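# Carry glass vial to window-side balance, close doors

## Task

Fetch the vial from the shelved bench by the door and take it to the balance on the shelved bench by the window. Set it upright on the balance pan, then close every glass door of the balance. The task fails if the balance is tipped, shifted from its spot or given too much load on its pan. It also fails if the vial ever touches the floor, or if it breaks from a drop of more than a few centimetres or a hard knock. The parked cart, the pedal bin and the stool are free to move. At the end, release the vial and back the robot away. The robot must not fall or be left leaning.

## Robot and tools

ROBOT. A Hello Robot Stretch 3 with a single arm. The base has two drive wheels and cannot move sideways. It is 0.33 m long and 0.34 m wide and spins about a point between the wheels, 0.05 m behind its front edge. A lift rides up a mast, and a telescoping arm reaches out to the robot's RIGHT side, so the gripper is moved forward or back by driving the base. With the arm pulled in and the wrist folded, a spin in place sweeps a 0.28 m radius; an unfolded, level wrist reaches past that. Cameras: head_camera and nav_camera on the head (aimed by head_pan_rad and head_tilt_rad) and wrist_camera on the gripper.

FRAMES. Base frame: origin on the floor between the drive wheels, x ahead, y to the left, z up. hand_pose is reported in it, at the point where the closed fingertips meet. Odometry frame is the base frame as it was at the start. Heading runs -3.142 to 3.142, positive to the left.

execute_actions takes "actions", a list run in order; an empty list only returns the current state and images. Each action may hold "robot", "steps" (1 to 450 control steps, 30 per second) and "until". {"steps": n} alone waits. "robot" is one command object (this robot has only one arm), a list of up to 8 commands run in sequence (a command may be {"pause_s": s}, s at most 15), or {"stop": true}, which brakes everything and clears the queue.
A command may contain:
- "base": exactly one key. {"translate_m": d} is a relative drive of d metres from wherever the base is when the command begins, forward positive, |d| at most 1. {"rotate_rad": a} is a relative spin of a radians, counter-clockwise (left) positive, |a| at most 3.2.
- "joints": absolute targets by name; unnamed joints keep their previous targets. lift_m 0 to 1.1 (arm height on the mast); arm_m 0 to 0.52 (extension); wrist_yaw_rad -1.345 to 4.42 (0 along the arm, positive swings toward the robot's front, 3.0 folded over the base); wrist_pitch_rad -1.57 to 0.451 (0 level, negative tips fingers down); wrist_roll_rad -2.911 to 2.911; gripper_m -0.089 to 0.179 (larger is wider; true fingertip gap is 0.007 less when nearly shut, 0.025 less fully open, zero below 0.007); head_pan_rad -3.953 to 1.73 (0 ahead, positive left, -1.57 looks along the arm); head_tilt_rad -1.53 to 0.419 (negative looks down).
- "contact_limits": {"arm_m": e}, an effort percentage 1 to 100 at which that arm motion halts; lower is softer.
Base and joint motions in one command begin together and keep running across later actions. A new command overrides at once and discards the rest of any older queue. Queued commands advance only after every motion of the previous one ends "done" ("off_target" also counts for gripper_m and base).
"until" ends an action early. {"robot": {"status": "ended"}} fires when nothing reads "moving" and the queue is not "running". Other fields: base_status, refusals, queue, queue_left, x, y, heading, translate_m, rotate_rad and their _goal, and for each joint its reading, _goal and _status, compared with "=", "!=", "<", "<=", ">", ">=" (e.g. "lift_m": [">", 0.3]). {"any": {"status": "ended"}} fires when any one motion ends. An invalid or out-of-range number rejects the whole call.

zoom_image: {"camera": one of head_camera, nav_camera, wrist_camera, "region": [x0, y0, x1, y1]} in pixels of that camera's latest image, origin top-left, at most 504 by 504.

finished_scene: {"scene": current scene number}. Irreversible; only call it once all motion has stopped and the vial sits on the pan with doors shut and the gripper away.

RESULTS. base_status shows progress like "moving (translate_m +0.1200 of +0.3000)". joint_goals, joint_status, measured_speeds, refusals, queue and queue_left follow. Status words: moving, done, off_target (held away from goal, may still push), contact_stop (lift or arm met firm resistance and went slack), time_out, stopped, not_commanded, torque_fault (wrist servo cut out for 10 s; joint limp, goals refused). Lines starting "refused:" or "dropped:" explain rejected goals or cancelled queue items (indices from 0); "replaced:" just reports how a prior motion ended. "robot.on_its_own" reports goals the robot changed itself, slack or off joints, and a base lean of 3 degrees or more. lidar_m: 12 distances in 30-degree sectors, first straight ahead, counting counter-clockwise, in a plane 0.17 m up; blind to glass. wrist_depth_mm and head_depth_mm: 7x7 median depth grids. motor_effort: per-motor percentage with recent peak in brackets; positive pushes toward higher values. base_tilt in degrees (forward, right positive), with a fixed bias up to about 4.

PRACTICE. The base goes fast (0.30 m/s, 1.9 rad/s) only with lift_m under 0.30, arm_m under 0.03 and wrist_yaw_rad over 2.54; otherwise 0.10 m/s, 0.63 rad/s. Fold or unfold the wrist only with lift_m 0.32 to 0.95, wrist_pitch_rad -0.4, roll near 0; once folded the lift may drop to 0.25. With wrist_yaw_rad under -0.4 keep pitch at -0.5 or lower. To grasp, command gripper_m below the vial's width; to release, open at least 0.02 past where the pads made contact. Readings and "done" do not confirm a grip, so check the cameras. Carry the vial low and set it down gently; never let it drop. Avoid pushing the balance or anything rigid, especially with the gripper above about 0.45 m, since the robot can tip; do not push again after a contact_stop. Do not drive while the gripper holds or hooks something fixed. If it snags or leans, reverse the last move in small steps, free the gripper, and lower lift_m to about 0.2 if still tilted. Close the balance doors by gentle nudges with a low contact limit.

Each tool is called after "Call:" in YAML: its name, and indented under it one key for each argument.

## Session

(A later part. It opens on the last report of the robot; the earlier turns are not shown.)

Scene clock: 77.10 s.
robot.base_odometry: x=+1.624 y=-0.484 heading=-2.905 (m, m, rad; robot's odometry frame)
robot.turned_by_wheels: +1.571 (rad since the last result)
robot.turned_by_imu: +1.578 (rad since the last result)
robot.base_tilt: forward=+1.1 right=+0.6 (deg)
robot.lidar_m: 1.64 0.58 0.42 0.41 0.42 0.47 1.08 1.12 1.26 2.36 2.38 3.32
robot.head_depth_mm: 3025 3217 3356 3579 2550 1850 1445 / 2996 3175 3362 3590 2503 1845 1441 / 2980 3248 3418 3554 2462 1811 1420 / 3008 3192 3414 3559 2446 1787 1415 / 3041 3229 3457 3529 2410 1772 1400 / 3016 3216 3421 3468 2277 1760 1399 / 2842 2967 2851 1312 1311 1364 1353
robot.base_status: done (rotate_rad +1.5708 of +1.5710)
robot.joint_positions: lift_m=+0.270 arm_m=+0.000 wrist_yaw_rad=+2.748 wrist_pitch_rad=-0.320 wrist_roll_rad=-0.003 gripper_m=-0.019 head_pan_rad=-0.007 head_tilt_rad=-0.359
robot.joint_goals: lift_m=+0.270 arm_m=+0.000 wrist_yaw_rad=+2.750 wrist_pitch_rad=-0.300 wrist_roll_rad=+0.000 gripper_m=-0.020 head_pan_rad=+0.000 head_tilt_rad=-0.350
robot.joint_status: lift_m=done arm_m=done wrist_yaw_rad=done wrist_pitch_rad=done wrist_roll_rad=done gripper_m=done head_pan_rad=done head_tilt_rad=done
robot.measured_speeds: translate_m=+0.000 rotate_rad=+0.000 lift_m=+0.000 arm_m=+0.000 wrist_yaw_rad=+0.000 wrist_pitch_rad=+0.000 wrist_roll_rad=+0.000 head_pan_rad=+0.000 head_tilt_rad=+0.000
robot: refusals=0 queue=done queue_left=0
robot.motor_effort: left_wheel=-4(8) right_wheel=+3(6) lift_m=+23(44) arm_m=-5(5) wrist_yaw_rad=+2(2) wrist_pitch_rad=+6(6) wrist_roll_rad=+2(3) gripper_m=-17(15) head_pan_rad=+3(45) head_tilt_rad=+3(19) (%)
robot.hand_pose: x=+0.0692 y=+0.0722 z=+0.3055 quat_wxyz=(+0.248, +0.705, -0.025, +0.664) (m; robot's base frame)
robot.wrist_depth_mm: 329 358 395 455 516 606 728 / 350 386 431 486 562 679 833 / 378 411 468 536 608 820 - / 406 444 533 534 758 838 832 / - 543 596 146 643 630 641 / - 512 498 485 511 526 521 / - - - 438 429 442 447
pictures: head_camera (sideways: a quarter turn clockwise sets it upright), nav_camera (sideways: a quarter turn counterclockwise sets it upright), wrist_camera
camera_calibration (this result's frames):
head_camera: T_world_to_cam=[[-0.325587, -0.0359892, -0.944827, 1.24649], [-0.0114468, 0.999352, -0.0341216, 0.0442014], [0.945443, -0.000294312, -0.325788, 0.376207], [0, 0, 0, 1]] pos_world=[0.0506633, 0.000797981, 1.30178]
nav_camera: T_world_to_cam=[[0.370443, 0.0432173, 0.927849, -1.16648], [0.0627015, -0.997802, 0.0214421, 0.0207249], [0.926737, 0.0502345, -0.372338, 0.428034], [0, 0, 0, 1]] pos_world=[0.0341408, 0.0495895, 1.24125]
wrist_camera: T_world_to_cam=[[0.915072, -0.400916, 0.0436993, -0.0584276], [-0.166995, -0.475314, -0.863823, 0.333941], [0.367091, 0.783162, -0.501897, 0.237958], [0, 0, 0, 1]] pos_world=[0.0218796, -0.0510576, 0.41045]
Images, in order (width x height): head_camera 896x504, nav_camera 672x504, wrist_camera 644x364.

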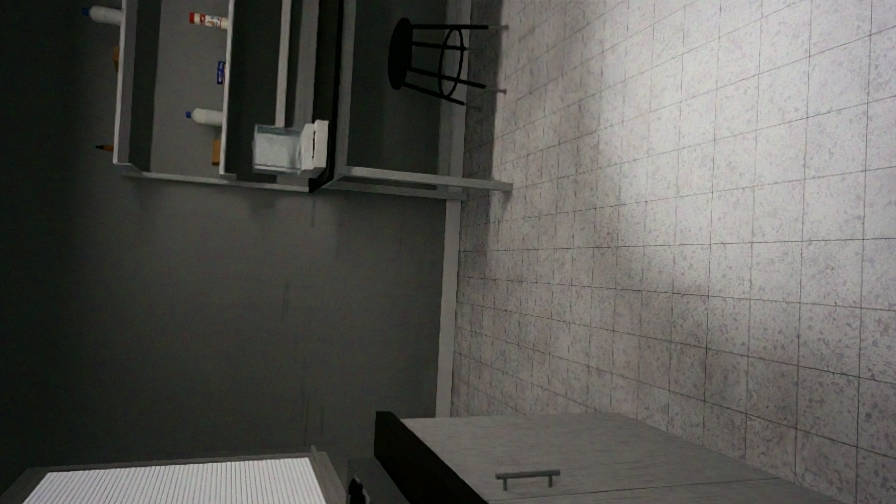

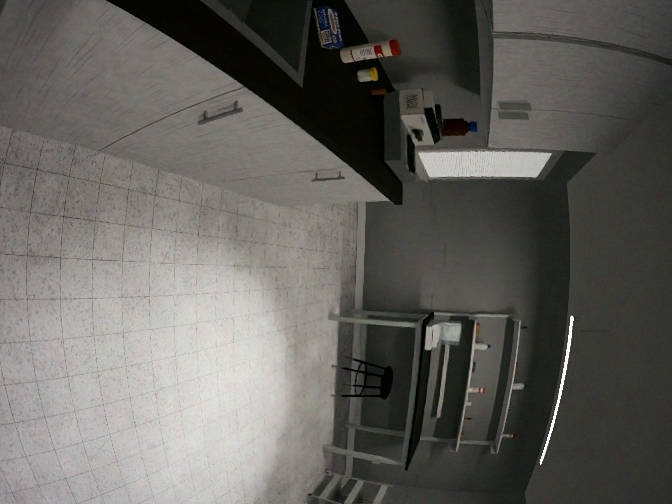

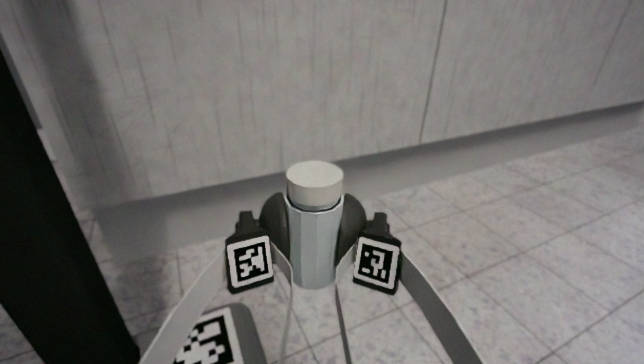

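Call:
execute_actions:
  actions:
    - {"robot": [{"base": {"rotate_rad": 0.04}}, {"base": {"translate_m": 1.0}}, {"base": {"translate_m": 1.0}}, {"base": {"translate_m": 0.3}, "joints": {"head_pan_rad": -0.55, "head_tilt_rad": -0.3}}], "steps": 450, "until": {"robot": {"status": "ended"}}}

Scene clock: 98.83 s.
robot.base_odometry: x=-0.589 y=-1.111 heading=-2.866 (m, m, rad; robot's odometry frame)
robot.turned_by_wheels: +0.040 (rad since the last result)
robot.turned_by_imu: +0.041 (rad since the last result)
robot.base_tilt: forward=+1.1 right=+0.5 (deg)
robot.lidar_m: 1.26 1.31 0.98 0.95 0.86 0.71 1.50 3.03 2.40 1.95 0.70 0.70
robot.head_depth_mm: 1445 1543 1689 1469 795 1745 1482 / 1360 1441 1529 1305 744 1514 1462 / 1288 1305 1399 942 813 1682 873 / 1208 1258 1353 1228 1526 1662 1473 / 1136 1173 1260 1301 1409 1514 1465 / 1092 1148 1209 1284 1364 1467 1453 / 1039 1089 1142 1214 1293 1371 1398
robot.base_status: done (translate_m +0.3000 of +0.3000)
robot.joint_positions: lift_m=+0.270 arm_m=+0.000 wrist_yaw_rad=+2.748 wrist_pitch_rad=-0.320 wrist_roll_rad=-0.003 gripper_m=-0.019 head_pan_rad=-0.543 head_tilt_rad=-0.309
robot.joint_goals: lift_m=+0.270 arm_m=+0.000 wrist_yaw_rad=+2.750 wrist_pitch_rad=-0.300 wrist_roll_rad=+0.000 gripper_m=-0.020 head_pan_rad=-0.550 head_tilt_rad=-0.300
robot.joint_status: lift_m=done arm_m=done wrist_yaw_rad=done wrist_pitch_rad=done wrist_roll_rad=done gripper_m=done head_pan_rad=done head_tilt_rad=done
robot.measured_speeds: translate_m=+0.000 rotate_rad=+0.000 lift_m=+0.000 arm_m=+0.000 wrist_yaw_rad=+0.000 wrist_pitch_rad=+0.000 wrist_roll_rad=+0.000 head_pan_rad=+0.000 head_tilt_rad=+0.000
robot: refusals=0 queue=done queue_left=0
robot.motor_effort: left_wheel=-4(11) right_wheel=+3(8) lift_m=+24(24) arm_m=-5(5) wrist_yaw_rad=+2(2) wrist_pitch_rad=+6(6) wrist_roll_rad=+2(2) gripper_m=-17(17) head_pan_rad=-4(39) head_tilt_rad=+3(8) (%)
robot.hand_pose: x=+0.0691 y=+0.0722 z=+0.3055 quat_wxyz=(+0.247, +0.705, -0.025, +0.664) (m; robot's base frame)
robot.wrist_depth_mm: 716 790 866 965 - - 914 / 759 825 900 - - - - / 838 905 988 - - - - / 794 772 800 726 819 823 844 / - 605 611 147 647 640 639 / - 501 491 486 503 526 523 / - - - 439 435 437 446
pictures: head_camera (sideways: a quarter turn clockwise sets it upright), nav_camera (sideways: a quarter turn counterclockwise sets it upright), wrist_camera
camera_calibration (this result's frames):
head_camera: T_world_to_cam=[[-0.257564, 0.110711, -0.959898, 1.26575], [0.501909, 0.864212, -0.0349988, 0.0422143], [0.825681, -0.490796, -0.278157, 0.314946], [0, 0, 0, 1]] pos_world=[0.0447792, -0.0220412, 1.30408]
nav_camera: T_world_to_cam=[[0.3005, -0.127809, 0.94518, -1.18868], [-0.45656, -0.889344, 0.0248948, 0.0193958], [0.837408, -0.439012, -0.325601, 0.367754], [0, 0, 0, 1]] pos_world=[0.0580931, 0.0267741, 1.24277]
wrist_camera: T_world_to_cam=[[0.915249, -0.400512, 0.0436995, -0.0583606], [-0.166785, -0.475387, -0.863823, 0.333926], [0.366745, 0.783324, -0.501897, 0.237959], [0, 0, 0, 1]] pos_world=[0.021838, -0.0510288, 0.410434]
Images, in order (width x height): head_camera 896x504, nav_camera 672x504, wrist_camera 644x364.

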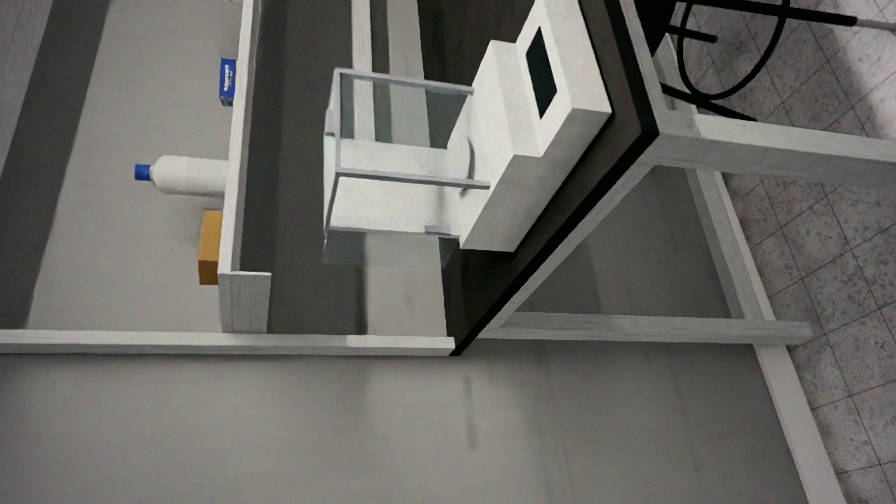

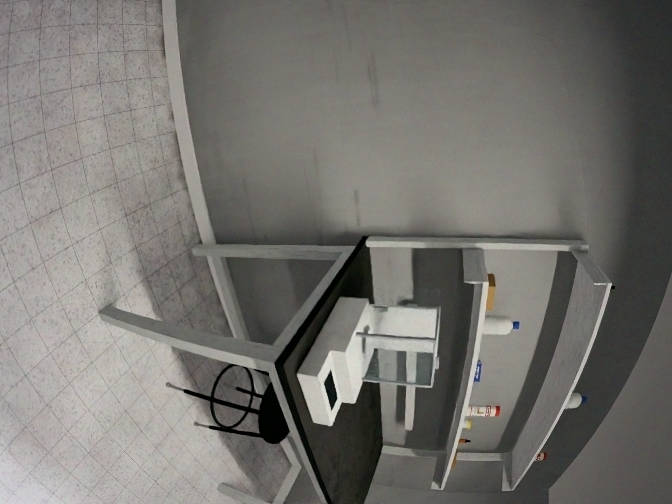

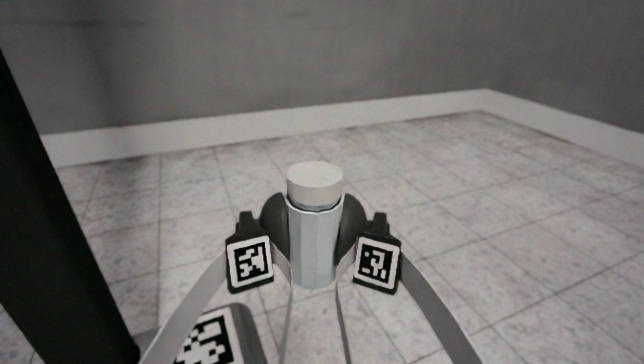

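Call:
zoom_image:
  camera: "head_camera"
  region: [300, 40, 540, 280]

Region (300, 40, 540, 280) of head_camera's 896x504 image, scaled by 2.100, with more detail than that image has.

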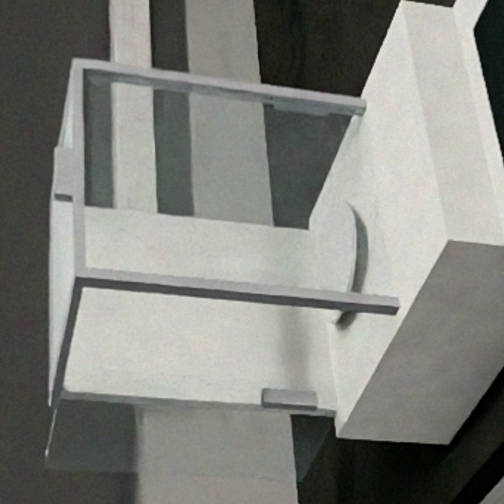

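Call:
execute_actions:
  actions:
    - {"robot": {"base": {"translate_m": 0.80}}, "steps": 300, "until": {"robot": {"translate_m": [">", 0.3]}}}
    - {"robot": {"joints": {"lift_m": 1.03, "head_pan_rad": -1.57, "head_tilt_rad": -0.5}}, "steps": 300, "until": {"robot": {"lift_m": [">", 0.42]}}}
    - {"robot": {"joints": {"wrist_yaw_rad": 0.6}}, "steps": 300, "until": {"robot": {"lift_m": [">", 0.92]}}}
    - {"robot": {"joints": {"wrist_yaw_rad": 0.0}}, "steps": 300, "until": {"robot": {"status": "ended"}}}

Scene clock: 143.43 s.
robot.base_odometry: x=-1.359 y=-1.329 heading=-2.866 (m, m, rad; robot's odometry frame)
robot.turned_by_wheels: +0.000 (rad since the last result)
robot.turned_by_imu: +0.000 (rad since the last result)
robot.base_tilt: forward=+0.9 right=+0.6 (deg)
robot.lidar_m: 0.46 0.48 0.67 0.93 0.97 1.35 1.46 3.31 0.55 1.05 0.63 0.47
robot.head_depth_mm: 2344 2551 2743 - - - - / 2381 2546 1240 687 - - - / 2356 2533 1436 719 - - - / 2339 2570 1289 710 - - 1312 / 1597 2541 1369 822 615 1506 1276 / 674 1471 1328 815 616 1493 1265 / 401 1112 1110 799 625 1282 1199
robot.base_status: done (translate_m +0.8000 of +0.8000)
robot.joint_positions: lift_m=+1.030 arm_m=+0.000 wrist_yaw_rad=+0.003 wrist_pitch_rad=-0.320 wrist_roll_rad=-0.003 gripper_m=-0.019 head_pan_rad=-1.563 head_tilt_rad=-0.494
robot.joint_goals: lift_m=+1.030 arm_m=+0.000 wrist_yaw_rad=+0.000 wrist_pitch_rad=-0.300 wrist_roll_rad=+0.000 gripper_m=-0.020 head_pan_rad=-1.570 head_tilt_rad=-0.500
robot.joint_status: lift_m=done arm_m=done wrist_yaw_rad=done wrist_pitch_rad=done wrist_roll_rad=done gripper_m=done head_pan_rad=done head_tilt_rad=done
robot.measured_speeds: translate_m=+0.000 rotate_rad=+0.000 lift_m=+0.000 arm_m=+0.000 wrist_yaw_rad=+0.000 wrist_pitch_rad=+0.000 wrist_roll_rad=+0.000 head_pan_rad=+0.000 head_tilt_rad=+0.000
robot: refusals=0 queue=done queue_left=0
robot.motor_effort: left_wheel=-4(8) right_wheel=+3(7) lift_m=+39(42) arm_m=-5(5) wrist_yaw_rad=-3(3) wrist_pitch_rad=+6(6) wrist_roll_rad=+2(2) gripper_m=-17(17) head_pan_rad=-3(40) head_tilt_rad=-2(11) (%)
robot.hand_pose: x=-0.0209 y=-0.3810 z=+1.0649 quat_wxyz=(+0.700, +0.114, -0.696, -0.112) (m; robot's base frame)
robot.wrist_depth_mm: 527 748 - - - - - / 527 821 - - - - - / 558 679 693 387 436 - - / 483 488 494 291 316 376 - / 383 388 391 146 337 348 - / 332 327 330 327 336 334 - / 449 769 - - - 424 -
pictures: head_camera (sideways: a quarter turn clockwise sets it upright), nav_camera (sideways: a quarter turn counterclockwise sets it upright), wrist_camera
camera_calibration (this result's frames):
head_camera: T_world_to_cam=[[-0.0417914, 0.448818, -0.892646, 1.17666], [0.999037, 0.0306878, -0.0313427, 0.0344139], [0.0133262, -0.893096, -0.449668, 0.543103], [0, 0, 0, 1]] pos_world=[0.00755592, -0.0441181, 1.29563]
nav_camera: T_world_to_cam=[[0.0496633, -0.490879, 0.869811, -1.08881], [-0.996744, -0.0797499, 0.0119038, 0.0396082], [0.063524, -0.86757, -0.493241, 0.590626], [0, 0, 0, 1]] pos_world=[0.0560342, -0.0189052, 1.23791]
wrist_camera: T_world_to_cam=[[-0.998915, 0.016098, 0.043696, -0.0719223], [-0.0296818, 0.502921, -0.863823, 1.13503], [-0.0358815, -0.864182, -0.501898, 0.37102], [0, 0, 0, 1]] pos_world=[-0.0248419, -0.249041, 1.16982]
Images, in order (width x height): head_camera 896x504, nav_camera 672x504, wrist_camera 644x364.

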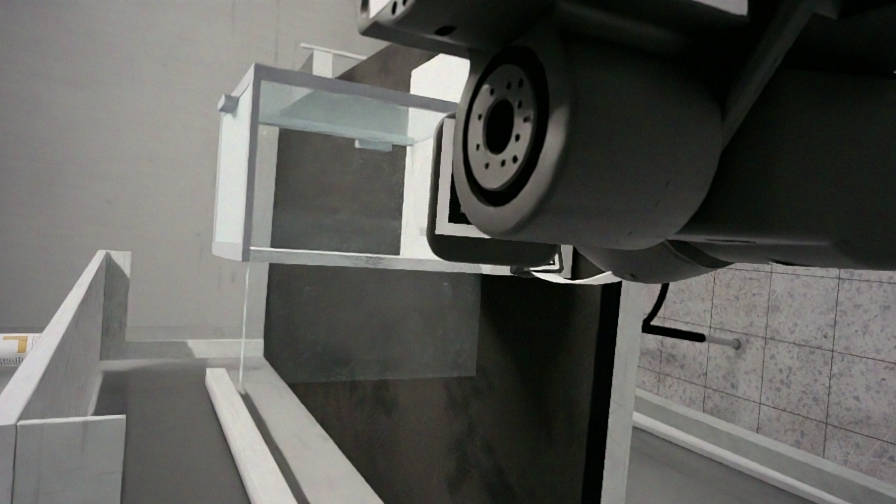

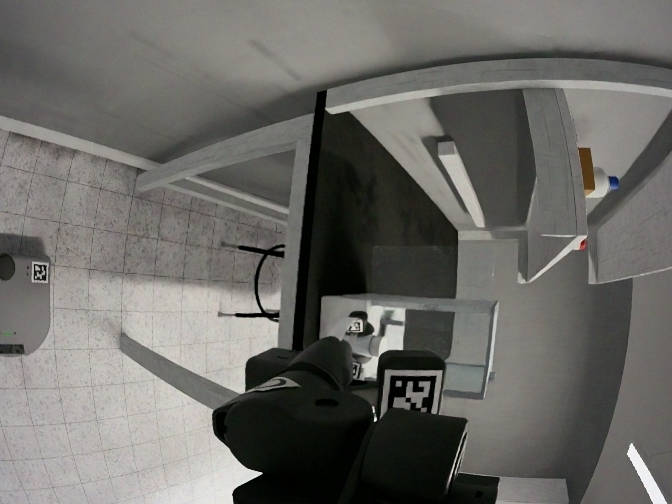

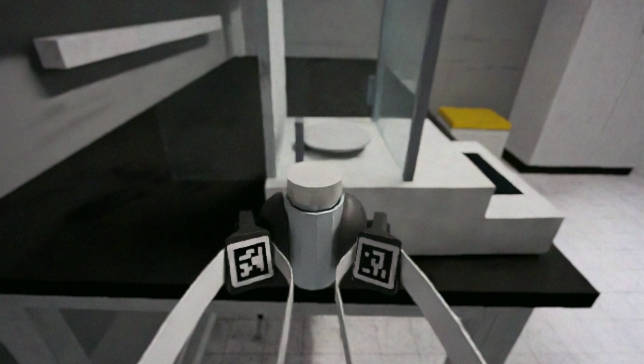

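Call:
execute_actions:
  actions:
    - {"robot": {"base": {"translate_m": -0.042}, "joints": {"arm_m": 0.09}}, "steps": 300, "until": {"robot": {"status": "ended"}}}

Scene clock: 161.83 s.
robot.base_odometry: x=-1.318 y=-1.317 heading=-2.866 (m, m, rad; robot's odometry frame)
robot.turned_by_wheels: +0.000 (rad since the last result)
robot.turned_by_imu: +0.000 (rad since the last result)
robot.base_tilt: forward=+1.1 right=+0.6 (deg)
robot.lidar_m: 0.50 0.52 0.73 0.93 0.97 1.36 1.42 3.27 0.53 1.04 0.65 0.52
robot.head_depth_mm: 2323 2557 - - - 655 1250 / 2353 2549 1458 - - 1515 779 / 2373 2535 1597 - - 1529 1298 / 2368 2530 1478 620 578 1492 1284 / 2076 2531 1141 736 589 1502 1274 / 1017 1700 1333 810 611 1537 1268 / 469 1183 1200 800 621 1361 1202
robot.base_status: done (translate_m -0.0420 of -0.0420)
robot.joint_positions: lift_m=+1.030 arm_m=+0.090 wrist_yaw_rad=+0.002 wrist_pitch_rad=-0.320 wrist_roll_rad=-0.003 gripper_m=-0.019 head_pan_rad=-1.563 head_tilt_rad=-0.494
robot.joint_goals: lift_m=+1.030 arm_m=+0.090 wrist_yaw_rad=+0.000 wrist_pitch_rad=-0.300 wrist_roll_rad=+0.000 gripper_m=-0.020 head_pan_rad=-1.570 head_tilt_rad=-0.500
robot.joint_status: lift_m=done arm_m=done wrist_yaw_rad=done wrist_pitch_rad=done wrist_roll_rad=done gripper_m=done head_pan_rad=done head_tilt_rad=done
robot.measured_speeds: translate_m=+0.000 rotate_rad=+0.000 lift_m=+0.000 arm_m=+0.000 wrist_yaw_rad=+0.000 wrist_pitch_rad=+0.000 wrist_roll_rad=+0.000 head_pan_rad=+0.000 head_tilt_rad=+0.000
robot: refusals=0 queue=done queue_left=0
robot.motor_effort: left_wheel=-3(8) right_wheel=+3(3) lift_m=+39(40) arm_m=+6(5) wrist_yaw_rad=-2(2) wrist_pitch_rad=+6(6) wrist_roll_rad=+2(2) gripper_m=-17(16) head_pan_rad=-4(5) head_tilt_rad=-2(2) (%)
robot.hand_pose: x=-0.0211 y=-0.4702 z=+1.0649 quat_wxyz=(+0.700, +0.114, -0.697, -0.112) (m; robot's base frame)
robot.wrist_depth_mm: 565 727 293 - - - - / 584 817 295 - - - - / 581 678 294 412 701 - - / 482 492 251 270 303 - - / 382 380 241 146 248 291 - / 314 317 252 247 256 262 - / 264 268 262 265 266 278 285
pictures: head_camera (sideways: a quarter turn clockwise sets it upright), nav_camera (sideways: a quarter turn counterclockwise sets it upright), wrist_camera
camera_calibration (this result's frames):
head_camera: T_world_to_cam=[[-0.041763, 0.448927, -0.892592, 1.17659], [0.999039, 0.0306264, -0.03134, 0.0344104], [0.0132675, -0.893043, -0.449775, 0.543242], [0, 0, 0, 1]] pos_world=[0.00755303, -0.0441174, 1.29563]
nav_camera: T_world_to_cam=[[0.0496321, -0.490986, 0.869752, -1.08873], [-0.996749, -0.0796863, 0.0118952, 0.0396194], [0.063467, -0.867515, -0.493345, 0.590761], [0, 0, 0, 1]] pos_world=[0.0560329, -0.0189008, 1.2379]
wrist_camera: T_world_to_cam=[[-0.9989, 0.0170126, 0.0436958, -0.0702714], [-0.0292211, 0.502948, -0.863823, 1.1799], [-0.0366726, -0.864149, -0.501898, 0.293933], [0, 0, 0, 1]] pos_world=[-0.0249369, -0.33823, 1.16982]
Images, in order (width x height): head_camera 896x504, nav_camera 672x504, wrist_camera 644x364.

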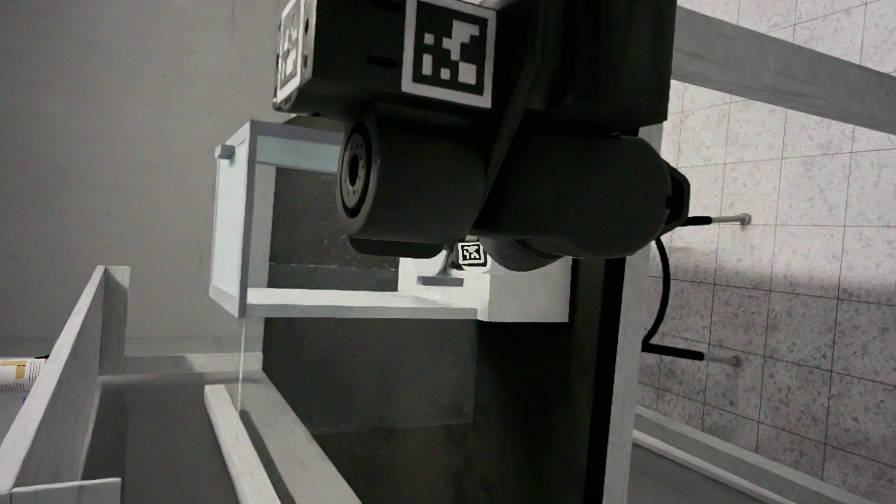

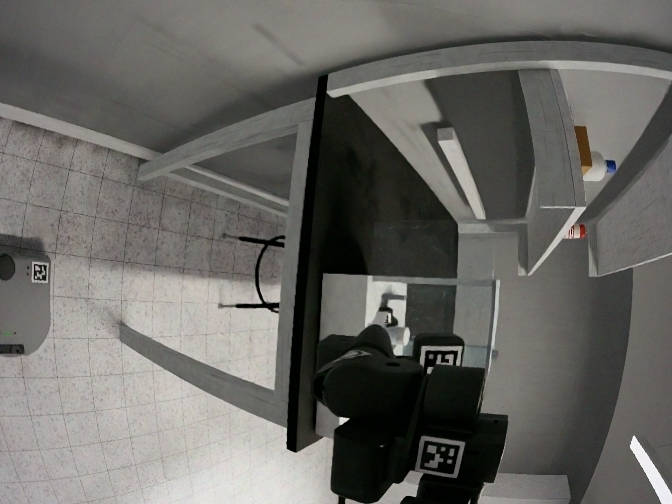

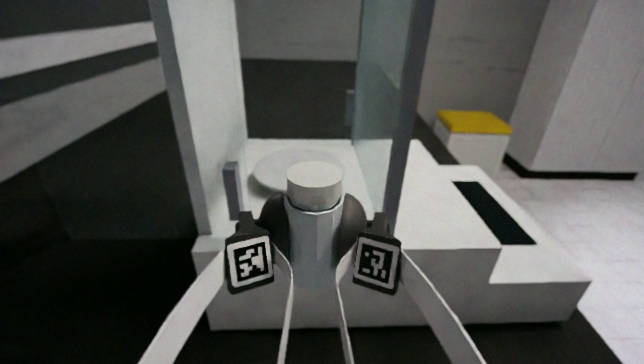

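Call:
execute_actions:
  actions:
    - {"robot": {"joints": {"arm_m": 0.25}, "contact_limits": {"arm_m": 12}}, "steps": 300, "until": {"robot": {"status": "ended"}}}

Scene clock: 170.33 s.
robot.base_odometry: x=-1.318 y=-1.317 heading=-2.866 (m, m, rad; robot's odometry frame)
robot.turned_by_wheels: +0.000 (rad since the last result)
robot.turned_by_imu: +0.000 (rad since the last result)
robot.base_tilt: forward=+1.0 right=+0.8 (deg)
robot.lidar_m: 0.50 0.52 0.73 0.93 0.97 1.36 1.42 3.30 0.53 1.04 0.65 0.52
robot.head_depth_mm: 2357 2529 - 738 573 633 1255 / 2362 2532 - 589 567 1493 779 / 2381 2526 - 563 569 1525 1303 / 2356 2530 1395 562 574 1484 1280 / 2076 2508 1138 737 587 1509 1273 / 1016 1695 1337 812 610 1526 1267 / 470 1183 1192 801 621 1357 1209
robot.base_status: done (translate_m -0.0420 of -0.0420)
robot.joint_positions: lift_m=+1.030 arm_m=+0.250 wrist_yaw_rad=+0.002 wrist_pitch_rad=-0.320 wrist_roll_rad=-0.003 gripper_m=-0.019 head_pan_rad=-1.563 head_tilt_rad=-0.494
robot.joint_goals: lift_m=+1.030 arm_m=+0.250 wrist_yaw_rad=+0.000 wrist_pitch_rad=-0.300 wrist_roll_rad=+0.000 gripper_m=-0.020 head_pan_rad=-1.570 head_tilt_rad=-0.500
robot.joint_status: lift_m=done arm_m=done wrist_yaw_rad=done wrist_pitch_rad=done wrist_roll_rad=done gripper_m=done head_pan_rad=done head_tilt_rad=done
robot.measured_speeds: translate_m=+0.000 rotate_rad=+0.000 lift_m=+0.000 arm_m=+0.000 wrist_yaw_rad=+0.000 wrist_pitch_rad=+0.000 wrist_roll_rad=+0.000 head_pan_rad=+0.000 head_tilt_rad=+0.000
robot: refusals=0 queue=done queue_left=0
robot.motor_effort: left_wheel=-3(3) right_wheel=+3(3) lift_m=+40(40) arm_m=+6(6) wrist_yaw_rad=-1(1) wrist_pitch_rad=+6(6) wrist_roll_rad=+2(2) gripper_m=-16(16) head_pan_rad=-4(3) head_tilt_rad=-2(2) (%)
robot.contact_limits: arm_m 12 (drawing in: default 27, maximum 45; extending or still: default 38, maximum 63)
robot.hand_pose: x=-0.0211 y=-0.6302 z=+1.0649 quat_wxyz=(+0.700, +0.114, -0.697, -0.112) (m; robot's base frame)
robot.wrist_depth_mm: 99 134 - - - - - / 99 134 - - - - - / 99 134 690 715 670 - - / 99 134 466 462 489 - - / 99 133 220 147 248 294 - / 99 134 173 169 197 201 271 / 99 124 157 158 166 170 203
pictures: head_camera (sideways: a quarter turn clockwise sets it upright), nav_camera (sideways: a quarter turn counterclockwise sets it upright), wrist_camera
camera_calibration (this result's frames):
head_camera: T_world_to_cam=[[-0.0417284, 0.449019, -0.892547, 1.17653], [0.999042, 0.030551, -0.0313377, 0.0344074], [0.013197, -0.893, -0.449863, 0.543358], [0, 0, 0, 1]] pos_world=[0.00754956, -0.0441169, 1.29562]
nav_camera: T_world_to_cam=[[0.0495942, -0.491076, 0.869704, -1.08867], [-0.996755, -0.0796092, 0.0118881, 0.0396287], [0.0633985, -0.867471, -0.493431, 0.590874], [0, 0, 0, 1]] pos_world=[0.0560313, -0.0188984, 1.2379]
wrist_camera: T_world_to_cam=[[-0.998897, 0.0172131, 0.043696, -0.0674704], [-0.0291203, 0.502954, -0.863823, 1.26038], [-0.0368462, -0.864142, -0.501898, 0.155667], [0, 0, 0, 1]] pos_world=[-0.0249577, -0.498231, 1.16982]
Images, in order (width x height): head_camera 896x504, nav_camera 672x504, wrist_camera 644x364.

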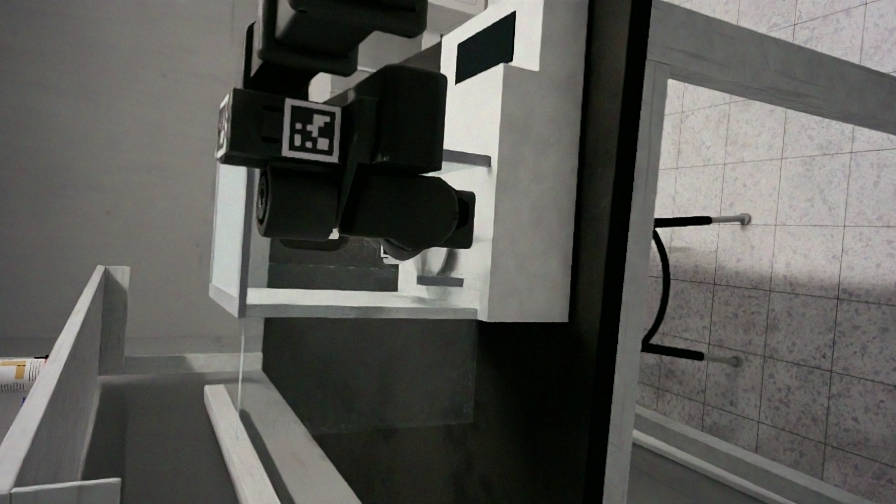

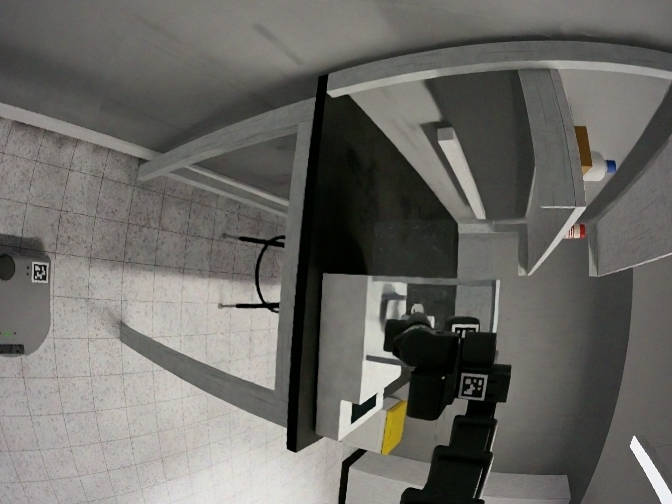

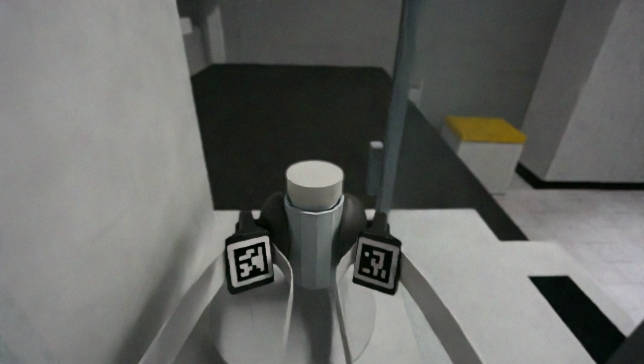

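Call:
zoom_image:
  camera: "wrist_camera"
  region: [170, 180, 450, 364]

Call:
zoom_image:
  camera: "head_camera"
  region: [190, 130, 510, 330]

Region (170, 180, 450, 364) of wrist_camera's 644x364 image, scaled by 1.800; it fills the top 331 rows of this view, and the rest is white.

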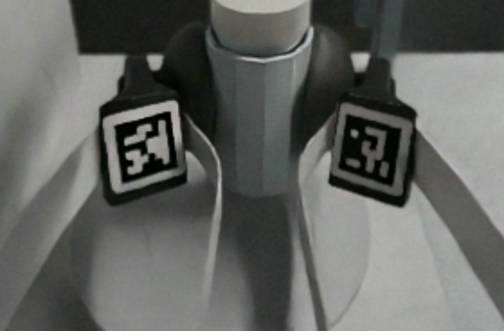

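Region (190, 130, 510, 330) of head_camera's 896x504 image, scaled by 1.575, with more detail than that image has; it fills the top 315 rows of this view, and the rest is white.

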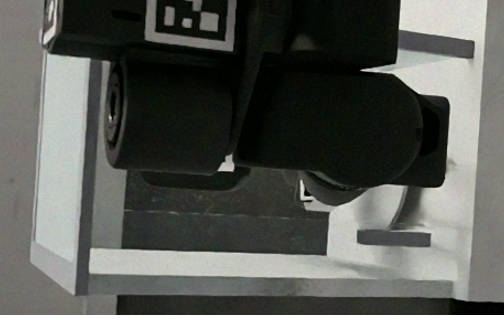

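Call:
execute_actions:
  actions:
    - {"robot": {"joints": {"lift_m": 1.018, "arm_m": 0.246}}, "steps": 300, "until": {"robot": {"status": "ended"}}}

Scene clock: 180.87 s.
robot.base_odometry: x=-1.318 y=-1.317 heading=-2.866 (m, m, rad; robot's odometry frame)
robot.turned_by_wheels: +0.000 (rad since the last result)
robot.turned_by_imu: +0.000 (rad since the last result)
robot.base_tilt: forward=+1.1 right=+0.9 (deg)
robot.lidar_m: 0.50 0.53 0.74 0.93 0.97 1.35 1.42 3.29 0.53 1.04 0.65 0.52
robot.head_depth_mm: 2349 2542 - 696 574 637 1241 / 2378 2521 - 571 567 1503 780 / 2346 2511 - 553 569 1535 1293 / 2366 2538 1464 572 574 1468 1285 / 2082 2530 1133 737 589 1511 1282 / 1018 1704 1326 812 610 1529 1266 / 469 1177 1196 800 619 1361 1203
robot.base_status: done (translate_m -0.0420 of -0.0420)
robot.joint_positions: lift_m=+1.018 arm_m=+0.246 wrist_yaw_rad=+0.002 wrist_pitch_rad=-0.320 wrist_roll_rad=-0.003 gripper_m=-0.019 head_pan_rad=-1.563 head_tilt_rad=-0.494
robot.joint_goals: lift_m=+1.018 arm_m=+0.246 wrist_yaw_rad=+0.000 wrist_pitch_rad=-0.300 wrist_roll_rad=+0.000 gripper_m=-0.020 head_pan_rad=-1.570 head_tilt_rad=-0.500
robot.joint_status: lift_m=done arm_m=done wrist_yaw_rad=done wrist_pitch_rad=done wrist_roll_rad=done gripper_m=done head_pan_rad=done head_tilt_rad=done
robot.measured_speeds: translate_m=+0.000 rotate_rad=+0.000 lift_m=+0.000 arm_m=+0.000 wrist_yaw_rad=+0.000 wrist_pitch_rad=+0.000 wrist_roll_rad=+0.000 head_pan_rad=+0.000 head_tilt_rad=+0.000
robot: refusals=0 queue=done queue_left=0
robot.motor_effort: left_wheel=-3(3) right_wheel=+2(3) lift_m=+23(42) arm_m=-5(4) wrist_yaw_rad=-1(1) wrist_pitch_rad=+6(6) wrist_roll_rad=+2(2) gripper_m=-16(17) head_pan_rad=-5(3) head_tilt_rad=-2(2) (%)
robot.hand_pose: x=-0.0211 y=-0.6270 z=+1.0535 quat_wxyz=(+0.700, +0.114, -0.697, -0.112) (m; robot's base frame)
robot.wrist_depth_mm: 99 133 - - - - - / 99 134 - - - - - / 99 134 644 668 636 - - / 99 134 450 261 468 - - / 99 135 219 146 228 252 - / 99 134 159 161 182 187 238 / 98 124 146 146 156 158 149
pictures: head_camera (sideways: a quarter turn clockwise sets it upright), nav_camera (sideways: a quarter turn counterclockwise sets it upright), wrist_camera
camera_calibration (this result's frames):
head_camera: T_world_to_cam=[[-0.0417283, 0.449019, -0.892547, 1.17653], [0.999042, 0.0305508, -0.0313377, 0.0344074], [0.0131968, -0.893, -0.449863, 0.543358], [0, 0, 0, 1]] pos_world=[0.00754955, -0.0441169, 1.29562]
nav_camera: T_world_to_cam=[[0.0495941, -0.491076, 0.869704, -1.08867], [-0.996755, -0.079609, 0.0118881, 0.0396287], [0.0633982, -0.867471, -0.493431, 0.590873], [0, 0, 0, 1]] pos_world=[0.0560313, -0.0188984, 1.2379]
wrist_camera: T_world_to_cam=[[-0.998897, 0.0172133, 0.043696, -0.067028], [-0.0291202, 0.502954, -0.863823, 1.24895], [-0.0368464, -0.864142, -0.501898, 0.152704], [0, 0, 0, 1]] pos_world=[-0.0249577, -0.495052, 1.15844]
Images, in order (width x height): head_camera 896x504, nav_camera 672x504, wrist_camera 644x364.

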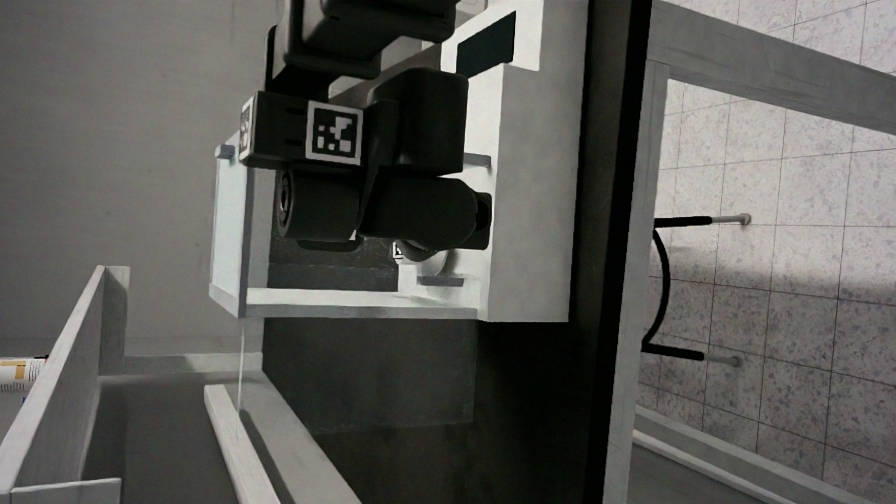

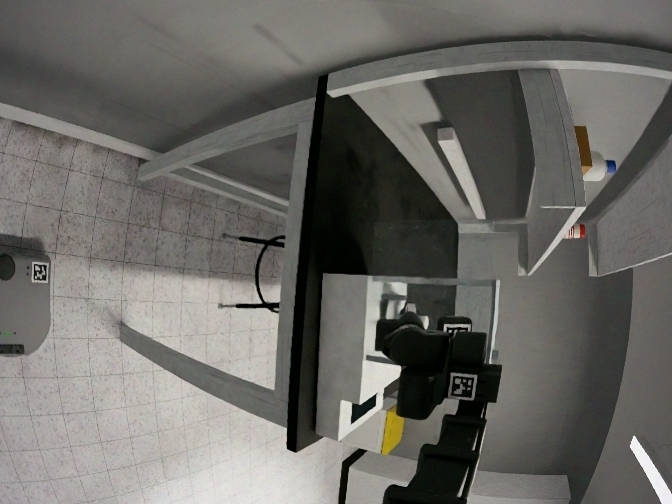

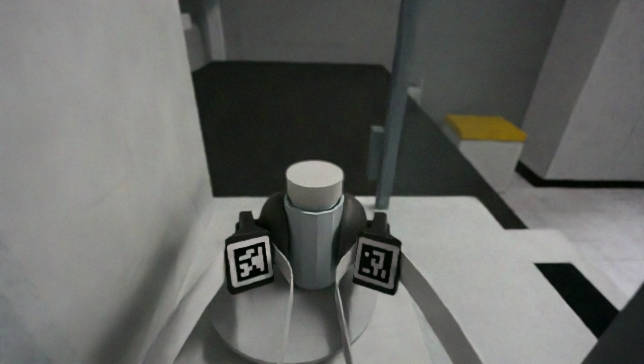

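Call:
execute_actions:
  actions:
    - {"robot": {"joints": {"gripper_m": 0.065}}, "steps": 200, "until": {"robot": {"status": "ended"}}}

Scene clock: 185.27 s.
robot.base_odometry: x=-1.318 y=-1.317 heading=-2.865 (m, m, rad; robot's odometry frame)
robot.turned_by_wheels: +0.000 (rad since the last result)
robot.turned_by_imu: +0.000 (rad since the last result)
robot.base_tilt: forward=+1.1 right=+0.6 (deg)
robot.lidar_m: 0.50 0.52 0.73 0.93 0.97 1.36 1.42 3.29 0.53 1.04 0.65 0.52
robot.head_depth_mm: 2343 2521 - 697 574 635 1251 / 2349 2530 - 572 567 1498 778 / 2357 2540 - 553 570 1534 1289 / 2360 2537 1531 556 573 1466 1282 / 2090 2523 1141 733 587 1504 1277 / 1020 1706 1331 813 611 1535 1274 / 469 1178 1197 800 622 1353 1202
robot.base_status: done (translate_m -0.0420 of -0.0420)
robot.joint_positions: lift_m=+1.018 arm_m=+0.246 wrist_yaw_rad=+0.003 wrist_pitch_rad=-0.320 wrist_roll_rad=-0.003 gripper_m=+0.065 head_pan_rad=-1.563 head_tilt_rad=-0.494
robot.joint_goals: lift_m=+1.018 arm_m=+0.246 wrist_yaw_rad=+0.000 wrist_pitch_rad=-0.300 wrist_roll_rad=+0.000 gripper_m=+0.065 head_pan_rad=-1.570 head_tilt_rad=-0.500
robot.joint_status: lift_m=done arm_m=done wrist_yaw_rad=done wrist_pitch_rad=done wrist_roll_rad=done gripper_m=done head_pan_rad=done head_tilt_rad=done
robot.measured_speeds: translate_m=+0.000 rotate_rad=+0.000 lift_m=+0.000 arm_m=+0.000 wrist_yaw_rad=+0.000 wrist_pitch_rad=+0.000 wrist_roll_rad=+0.000 head_pan_rad=+0.000 head_tilt_rad=+0.000
robot: refusals=0 queue=done queue_left=0
robot.motor_effort: left_wheel=-3(4) right_wheel=+2(3) lift_m=+23(23) arm_m=-5(5) wrist_yaw_rad=-3(3) wrist_pitch_rad=+6(6) wrist_roll_rad=+2(2) gripper_m=+2(80) head_pan_rad=-4(4) head_tilt_rad=-2(2) (%)
robot.hand_pose: x=-0.0208 y=-0.6270 z=+1.0535 quat_wxyz=(+0.700, +0.114, -0.696, -0.112) (m; robot's base frame)
robot.wrist_depth_mm: 98 133 - - - - - / 98 132 - - - - - / 98 132 653 674 633 - - / 98 132 444 260 466 - - / 98 132 193 152 237 251 - / 98 123 166 161 174 187 239 / 98 133 146 145 157 158 149
pictures: head_camera (sideways: a quarter turn clockwise sets it upright), nav_camera (sideways: a quarter turn counterclockwise sets it upright), wrist_camera
camera_calibration (this result's frames):
head_camera: T_world_to_cam=[[-0.0417283, 0.449019, -0.892547, 1.17653], [0.999042, 0.0305508, -0.0313377, 0.0344074], [0.0131968, -0.893, -0.449863, 0.543358], [0, 0, 0, 1]] pos_world=[0.00754955, -0.0441169, 1.29562]
nav_camera: T_world_to_cam=[[0.0495941, -0.491076, 0.869704, -1.08867], [-0.996755, -0.079609, 0.0118881, 0.0396287], [0.0633982, -0.867471, -0.493431, 0.590874], [0, 0, 0, 1]] pos_world=[0.0560313, -0.0188984, 1.2379]
wrist_camera: T_world_to_cam=[[-0.99892, 0.01578, 0.0436939, -0.067587], [-0.0298401, 0.502912, -0.863823, 1.24892], [-0.0356053, -0.864194, -0.501898, 0.152711], [0, 0, 0, 1]] pos_world=[-0.024809, -0.495057, 1.15844]
Images, in order (width x height): head_camera 896x504, nav_camera 672x504, wrist_camera 644x364.

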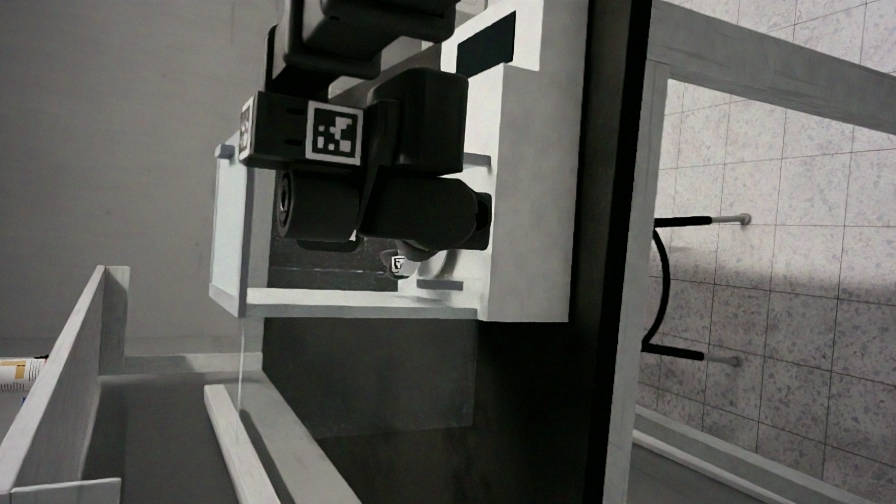

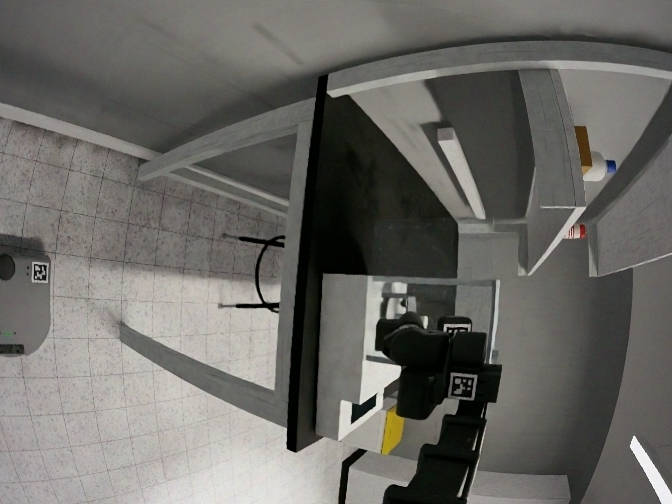

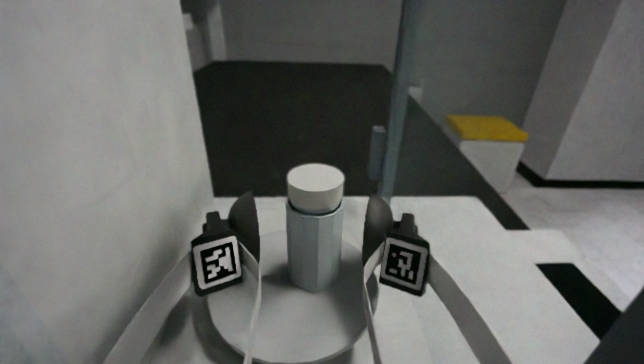

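Call:
execute_actions:
  actions:
    - {"robot": [{"joints": {"gripper_m": 0.058}}, {"joints": {"arm_m": 0.20}}, {"joints": {"gripper_m": 0.03, "arm_m": 0.11}}, {"joints": {"gripper_m": 0.065}, "base": {"translate_m": 0.06}}], "steps": 450, "until": {"robot": {"status": "ended"}}}

Scene clock: 198.83 s.
robot.base_odometry: x=-1.376 y=-1.334 heading=-2.866 (m, m, rad; robot's odometry frame)
robot.turned_by_wheels: +0.000 (rad since the last result)
robot.turned_by_imu: +0.000 (rad since the last result)
robot.base_tilt: forward=+1.0 right=+0.5 (deg)
robot.lidar_m: 0.44 0.46 0.65 0.92 0.96 1.36 1.48 3.31 0.56 1.04 0.61 0.45
robot.head_depth_mm: 2339 2534 2691 - - 679 743 / 2368 2523 1825 - - 1551 1300 / 2393 2536 1614 - - 1514 1288 / 2315 2548 1393 882 616 1514 1282 / 1017 2499 1359 824 614 1501 1273 / 409 1489 1336 813 619 1473 1269 / 402 1065 1066 800 626 1266 1176
robot.base_status: done (translate_m +0.0600 of +0.0600)
robot.joint_positions: lift_m=+1.018 arm_m=+0.110 wrist_yaw_rad=+0.001 wrist_pitch_rad=-0.320 wrist_roll_rad=-0.003 gripper_m=+0.065 head_pan_rad=-1.563 head_tilt_rad=-0.494
robot.joint_goals: lift_m=+1.018 arm_m=+0.110 wrist_yaw_rad=+0.000 wrist_pitch_rad=-0.300 wrist_roll_rad=+0.000 gripper_m=+0.065 head_pan_rad=-1.570 head_tilt_rad=-0.500
robot.joint_status: lift_m=done arm_m=done wrist_yaw_rad=done wrist_pitch_rad=done wrist_roll_rad=done gripper_m=done head_pan_rad=done head_tilt_rad=done
robot.measured_speeds: translate_m=+0.000 rotate_rad=+0.000 lift_m=+0.000 arm_m=+0.000 wrist_yaw_rad=+0.000 wrist_pitch_rad=+0.000 wrist_roll_rad=+0.000 head_pan_rad=+0.000 head_tilt_rad=+0.000
robot: refusals=0 queue=done queue_left=0
robot.motor_effort: left_wheel=-4(6) right_wheel=+3(6) lift_m=+23(24) arm_m=-5(6) wrist_yaw_rad=+0(2) wrist_pitch_rad=+6(6) wrist_roll_rad=+2(2) gripper_m=+0(80) head_pan_rad=-3(4) head_tilt_rad=-1(1) (%)
robot.hand_pose: x=-0.0213 y=-0.4910 z=+1.0535 quat_wxyz=(+0.699, +0.113, -0.697, -0.113) (m; robot's base frame)
robot.wrist_depth_mm: 492 743 - - - - - / 517 801 - - - - - / 534 649 645 377 359 - - / 464 467 479 262 279 282 - / 369 368 386 217 239 220 288 / 301 307 296 219 227 225 237 / 253 256 259 245 247 250 257
pictures: head_camera (sideways: a quarter turn clockwise sets it upright), nav_camera (sideways: a quarter turn counterclockwise sets it upright), wrist_camera
camera_calibration (this result's frames):
head_camera: T_world_to_cam=[[-0.0417283, 0.449029, -0.892542, 1.17652], [0.999042, 0.0305511, -0.0313375, 0.0344071], [0.0131967, -0.892995, -0.449874, 0.543372], [0, 0, 0, 1]] pos_world=[0.00754955, -0.0441169, 1.29562]
nav_camera: T_world_to_cam=[[0.0495941, -0.491087, 0.869698, -1.08866], [-0.996755, -0.079609, 0.0118872, 0.0396298], [0.0633981, -0.867465, -0.493441, 0.590887], [0, 0, 0, 1]] pos_world=[0.0560313, -0.0188976, 1.2379]
wrist_camera: T_world_to_cam=[[-0.99888, 0.0181668, 0.0436956, -0.0691246], [-0.0286407, 0.50296, -0.863835, 1.18057], [-0.0376702, -0.864119, -0.501876, 0.27019], [0, 0, 0, 1]] pos_world=[-0.0250566, -0.359049, 1.15844]
Images, in order (width x height): head_camera 896x504, nav_camera 672x504, wrist_camera 644x364.

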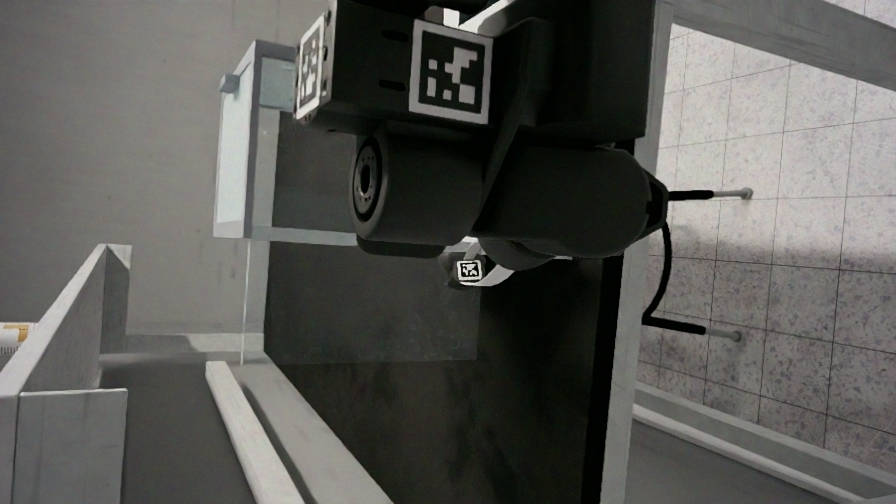

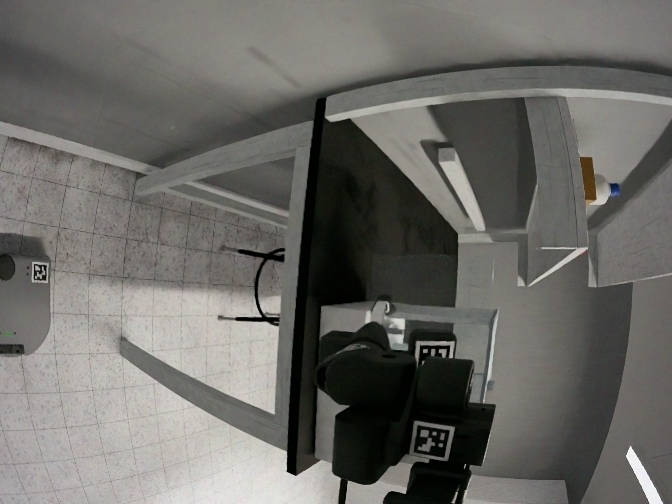

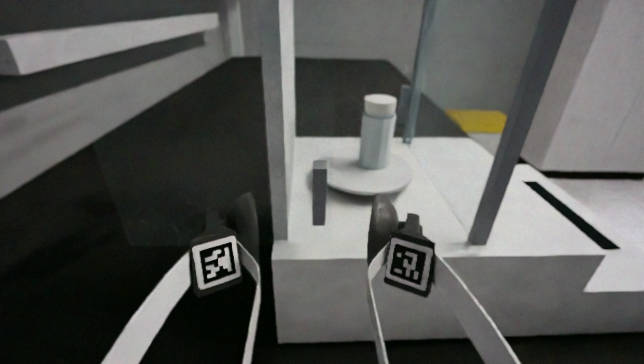

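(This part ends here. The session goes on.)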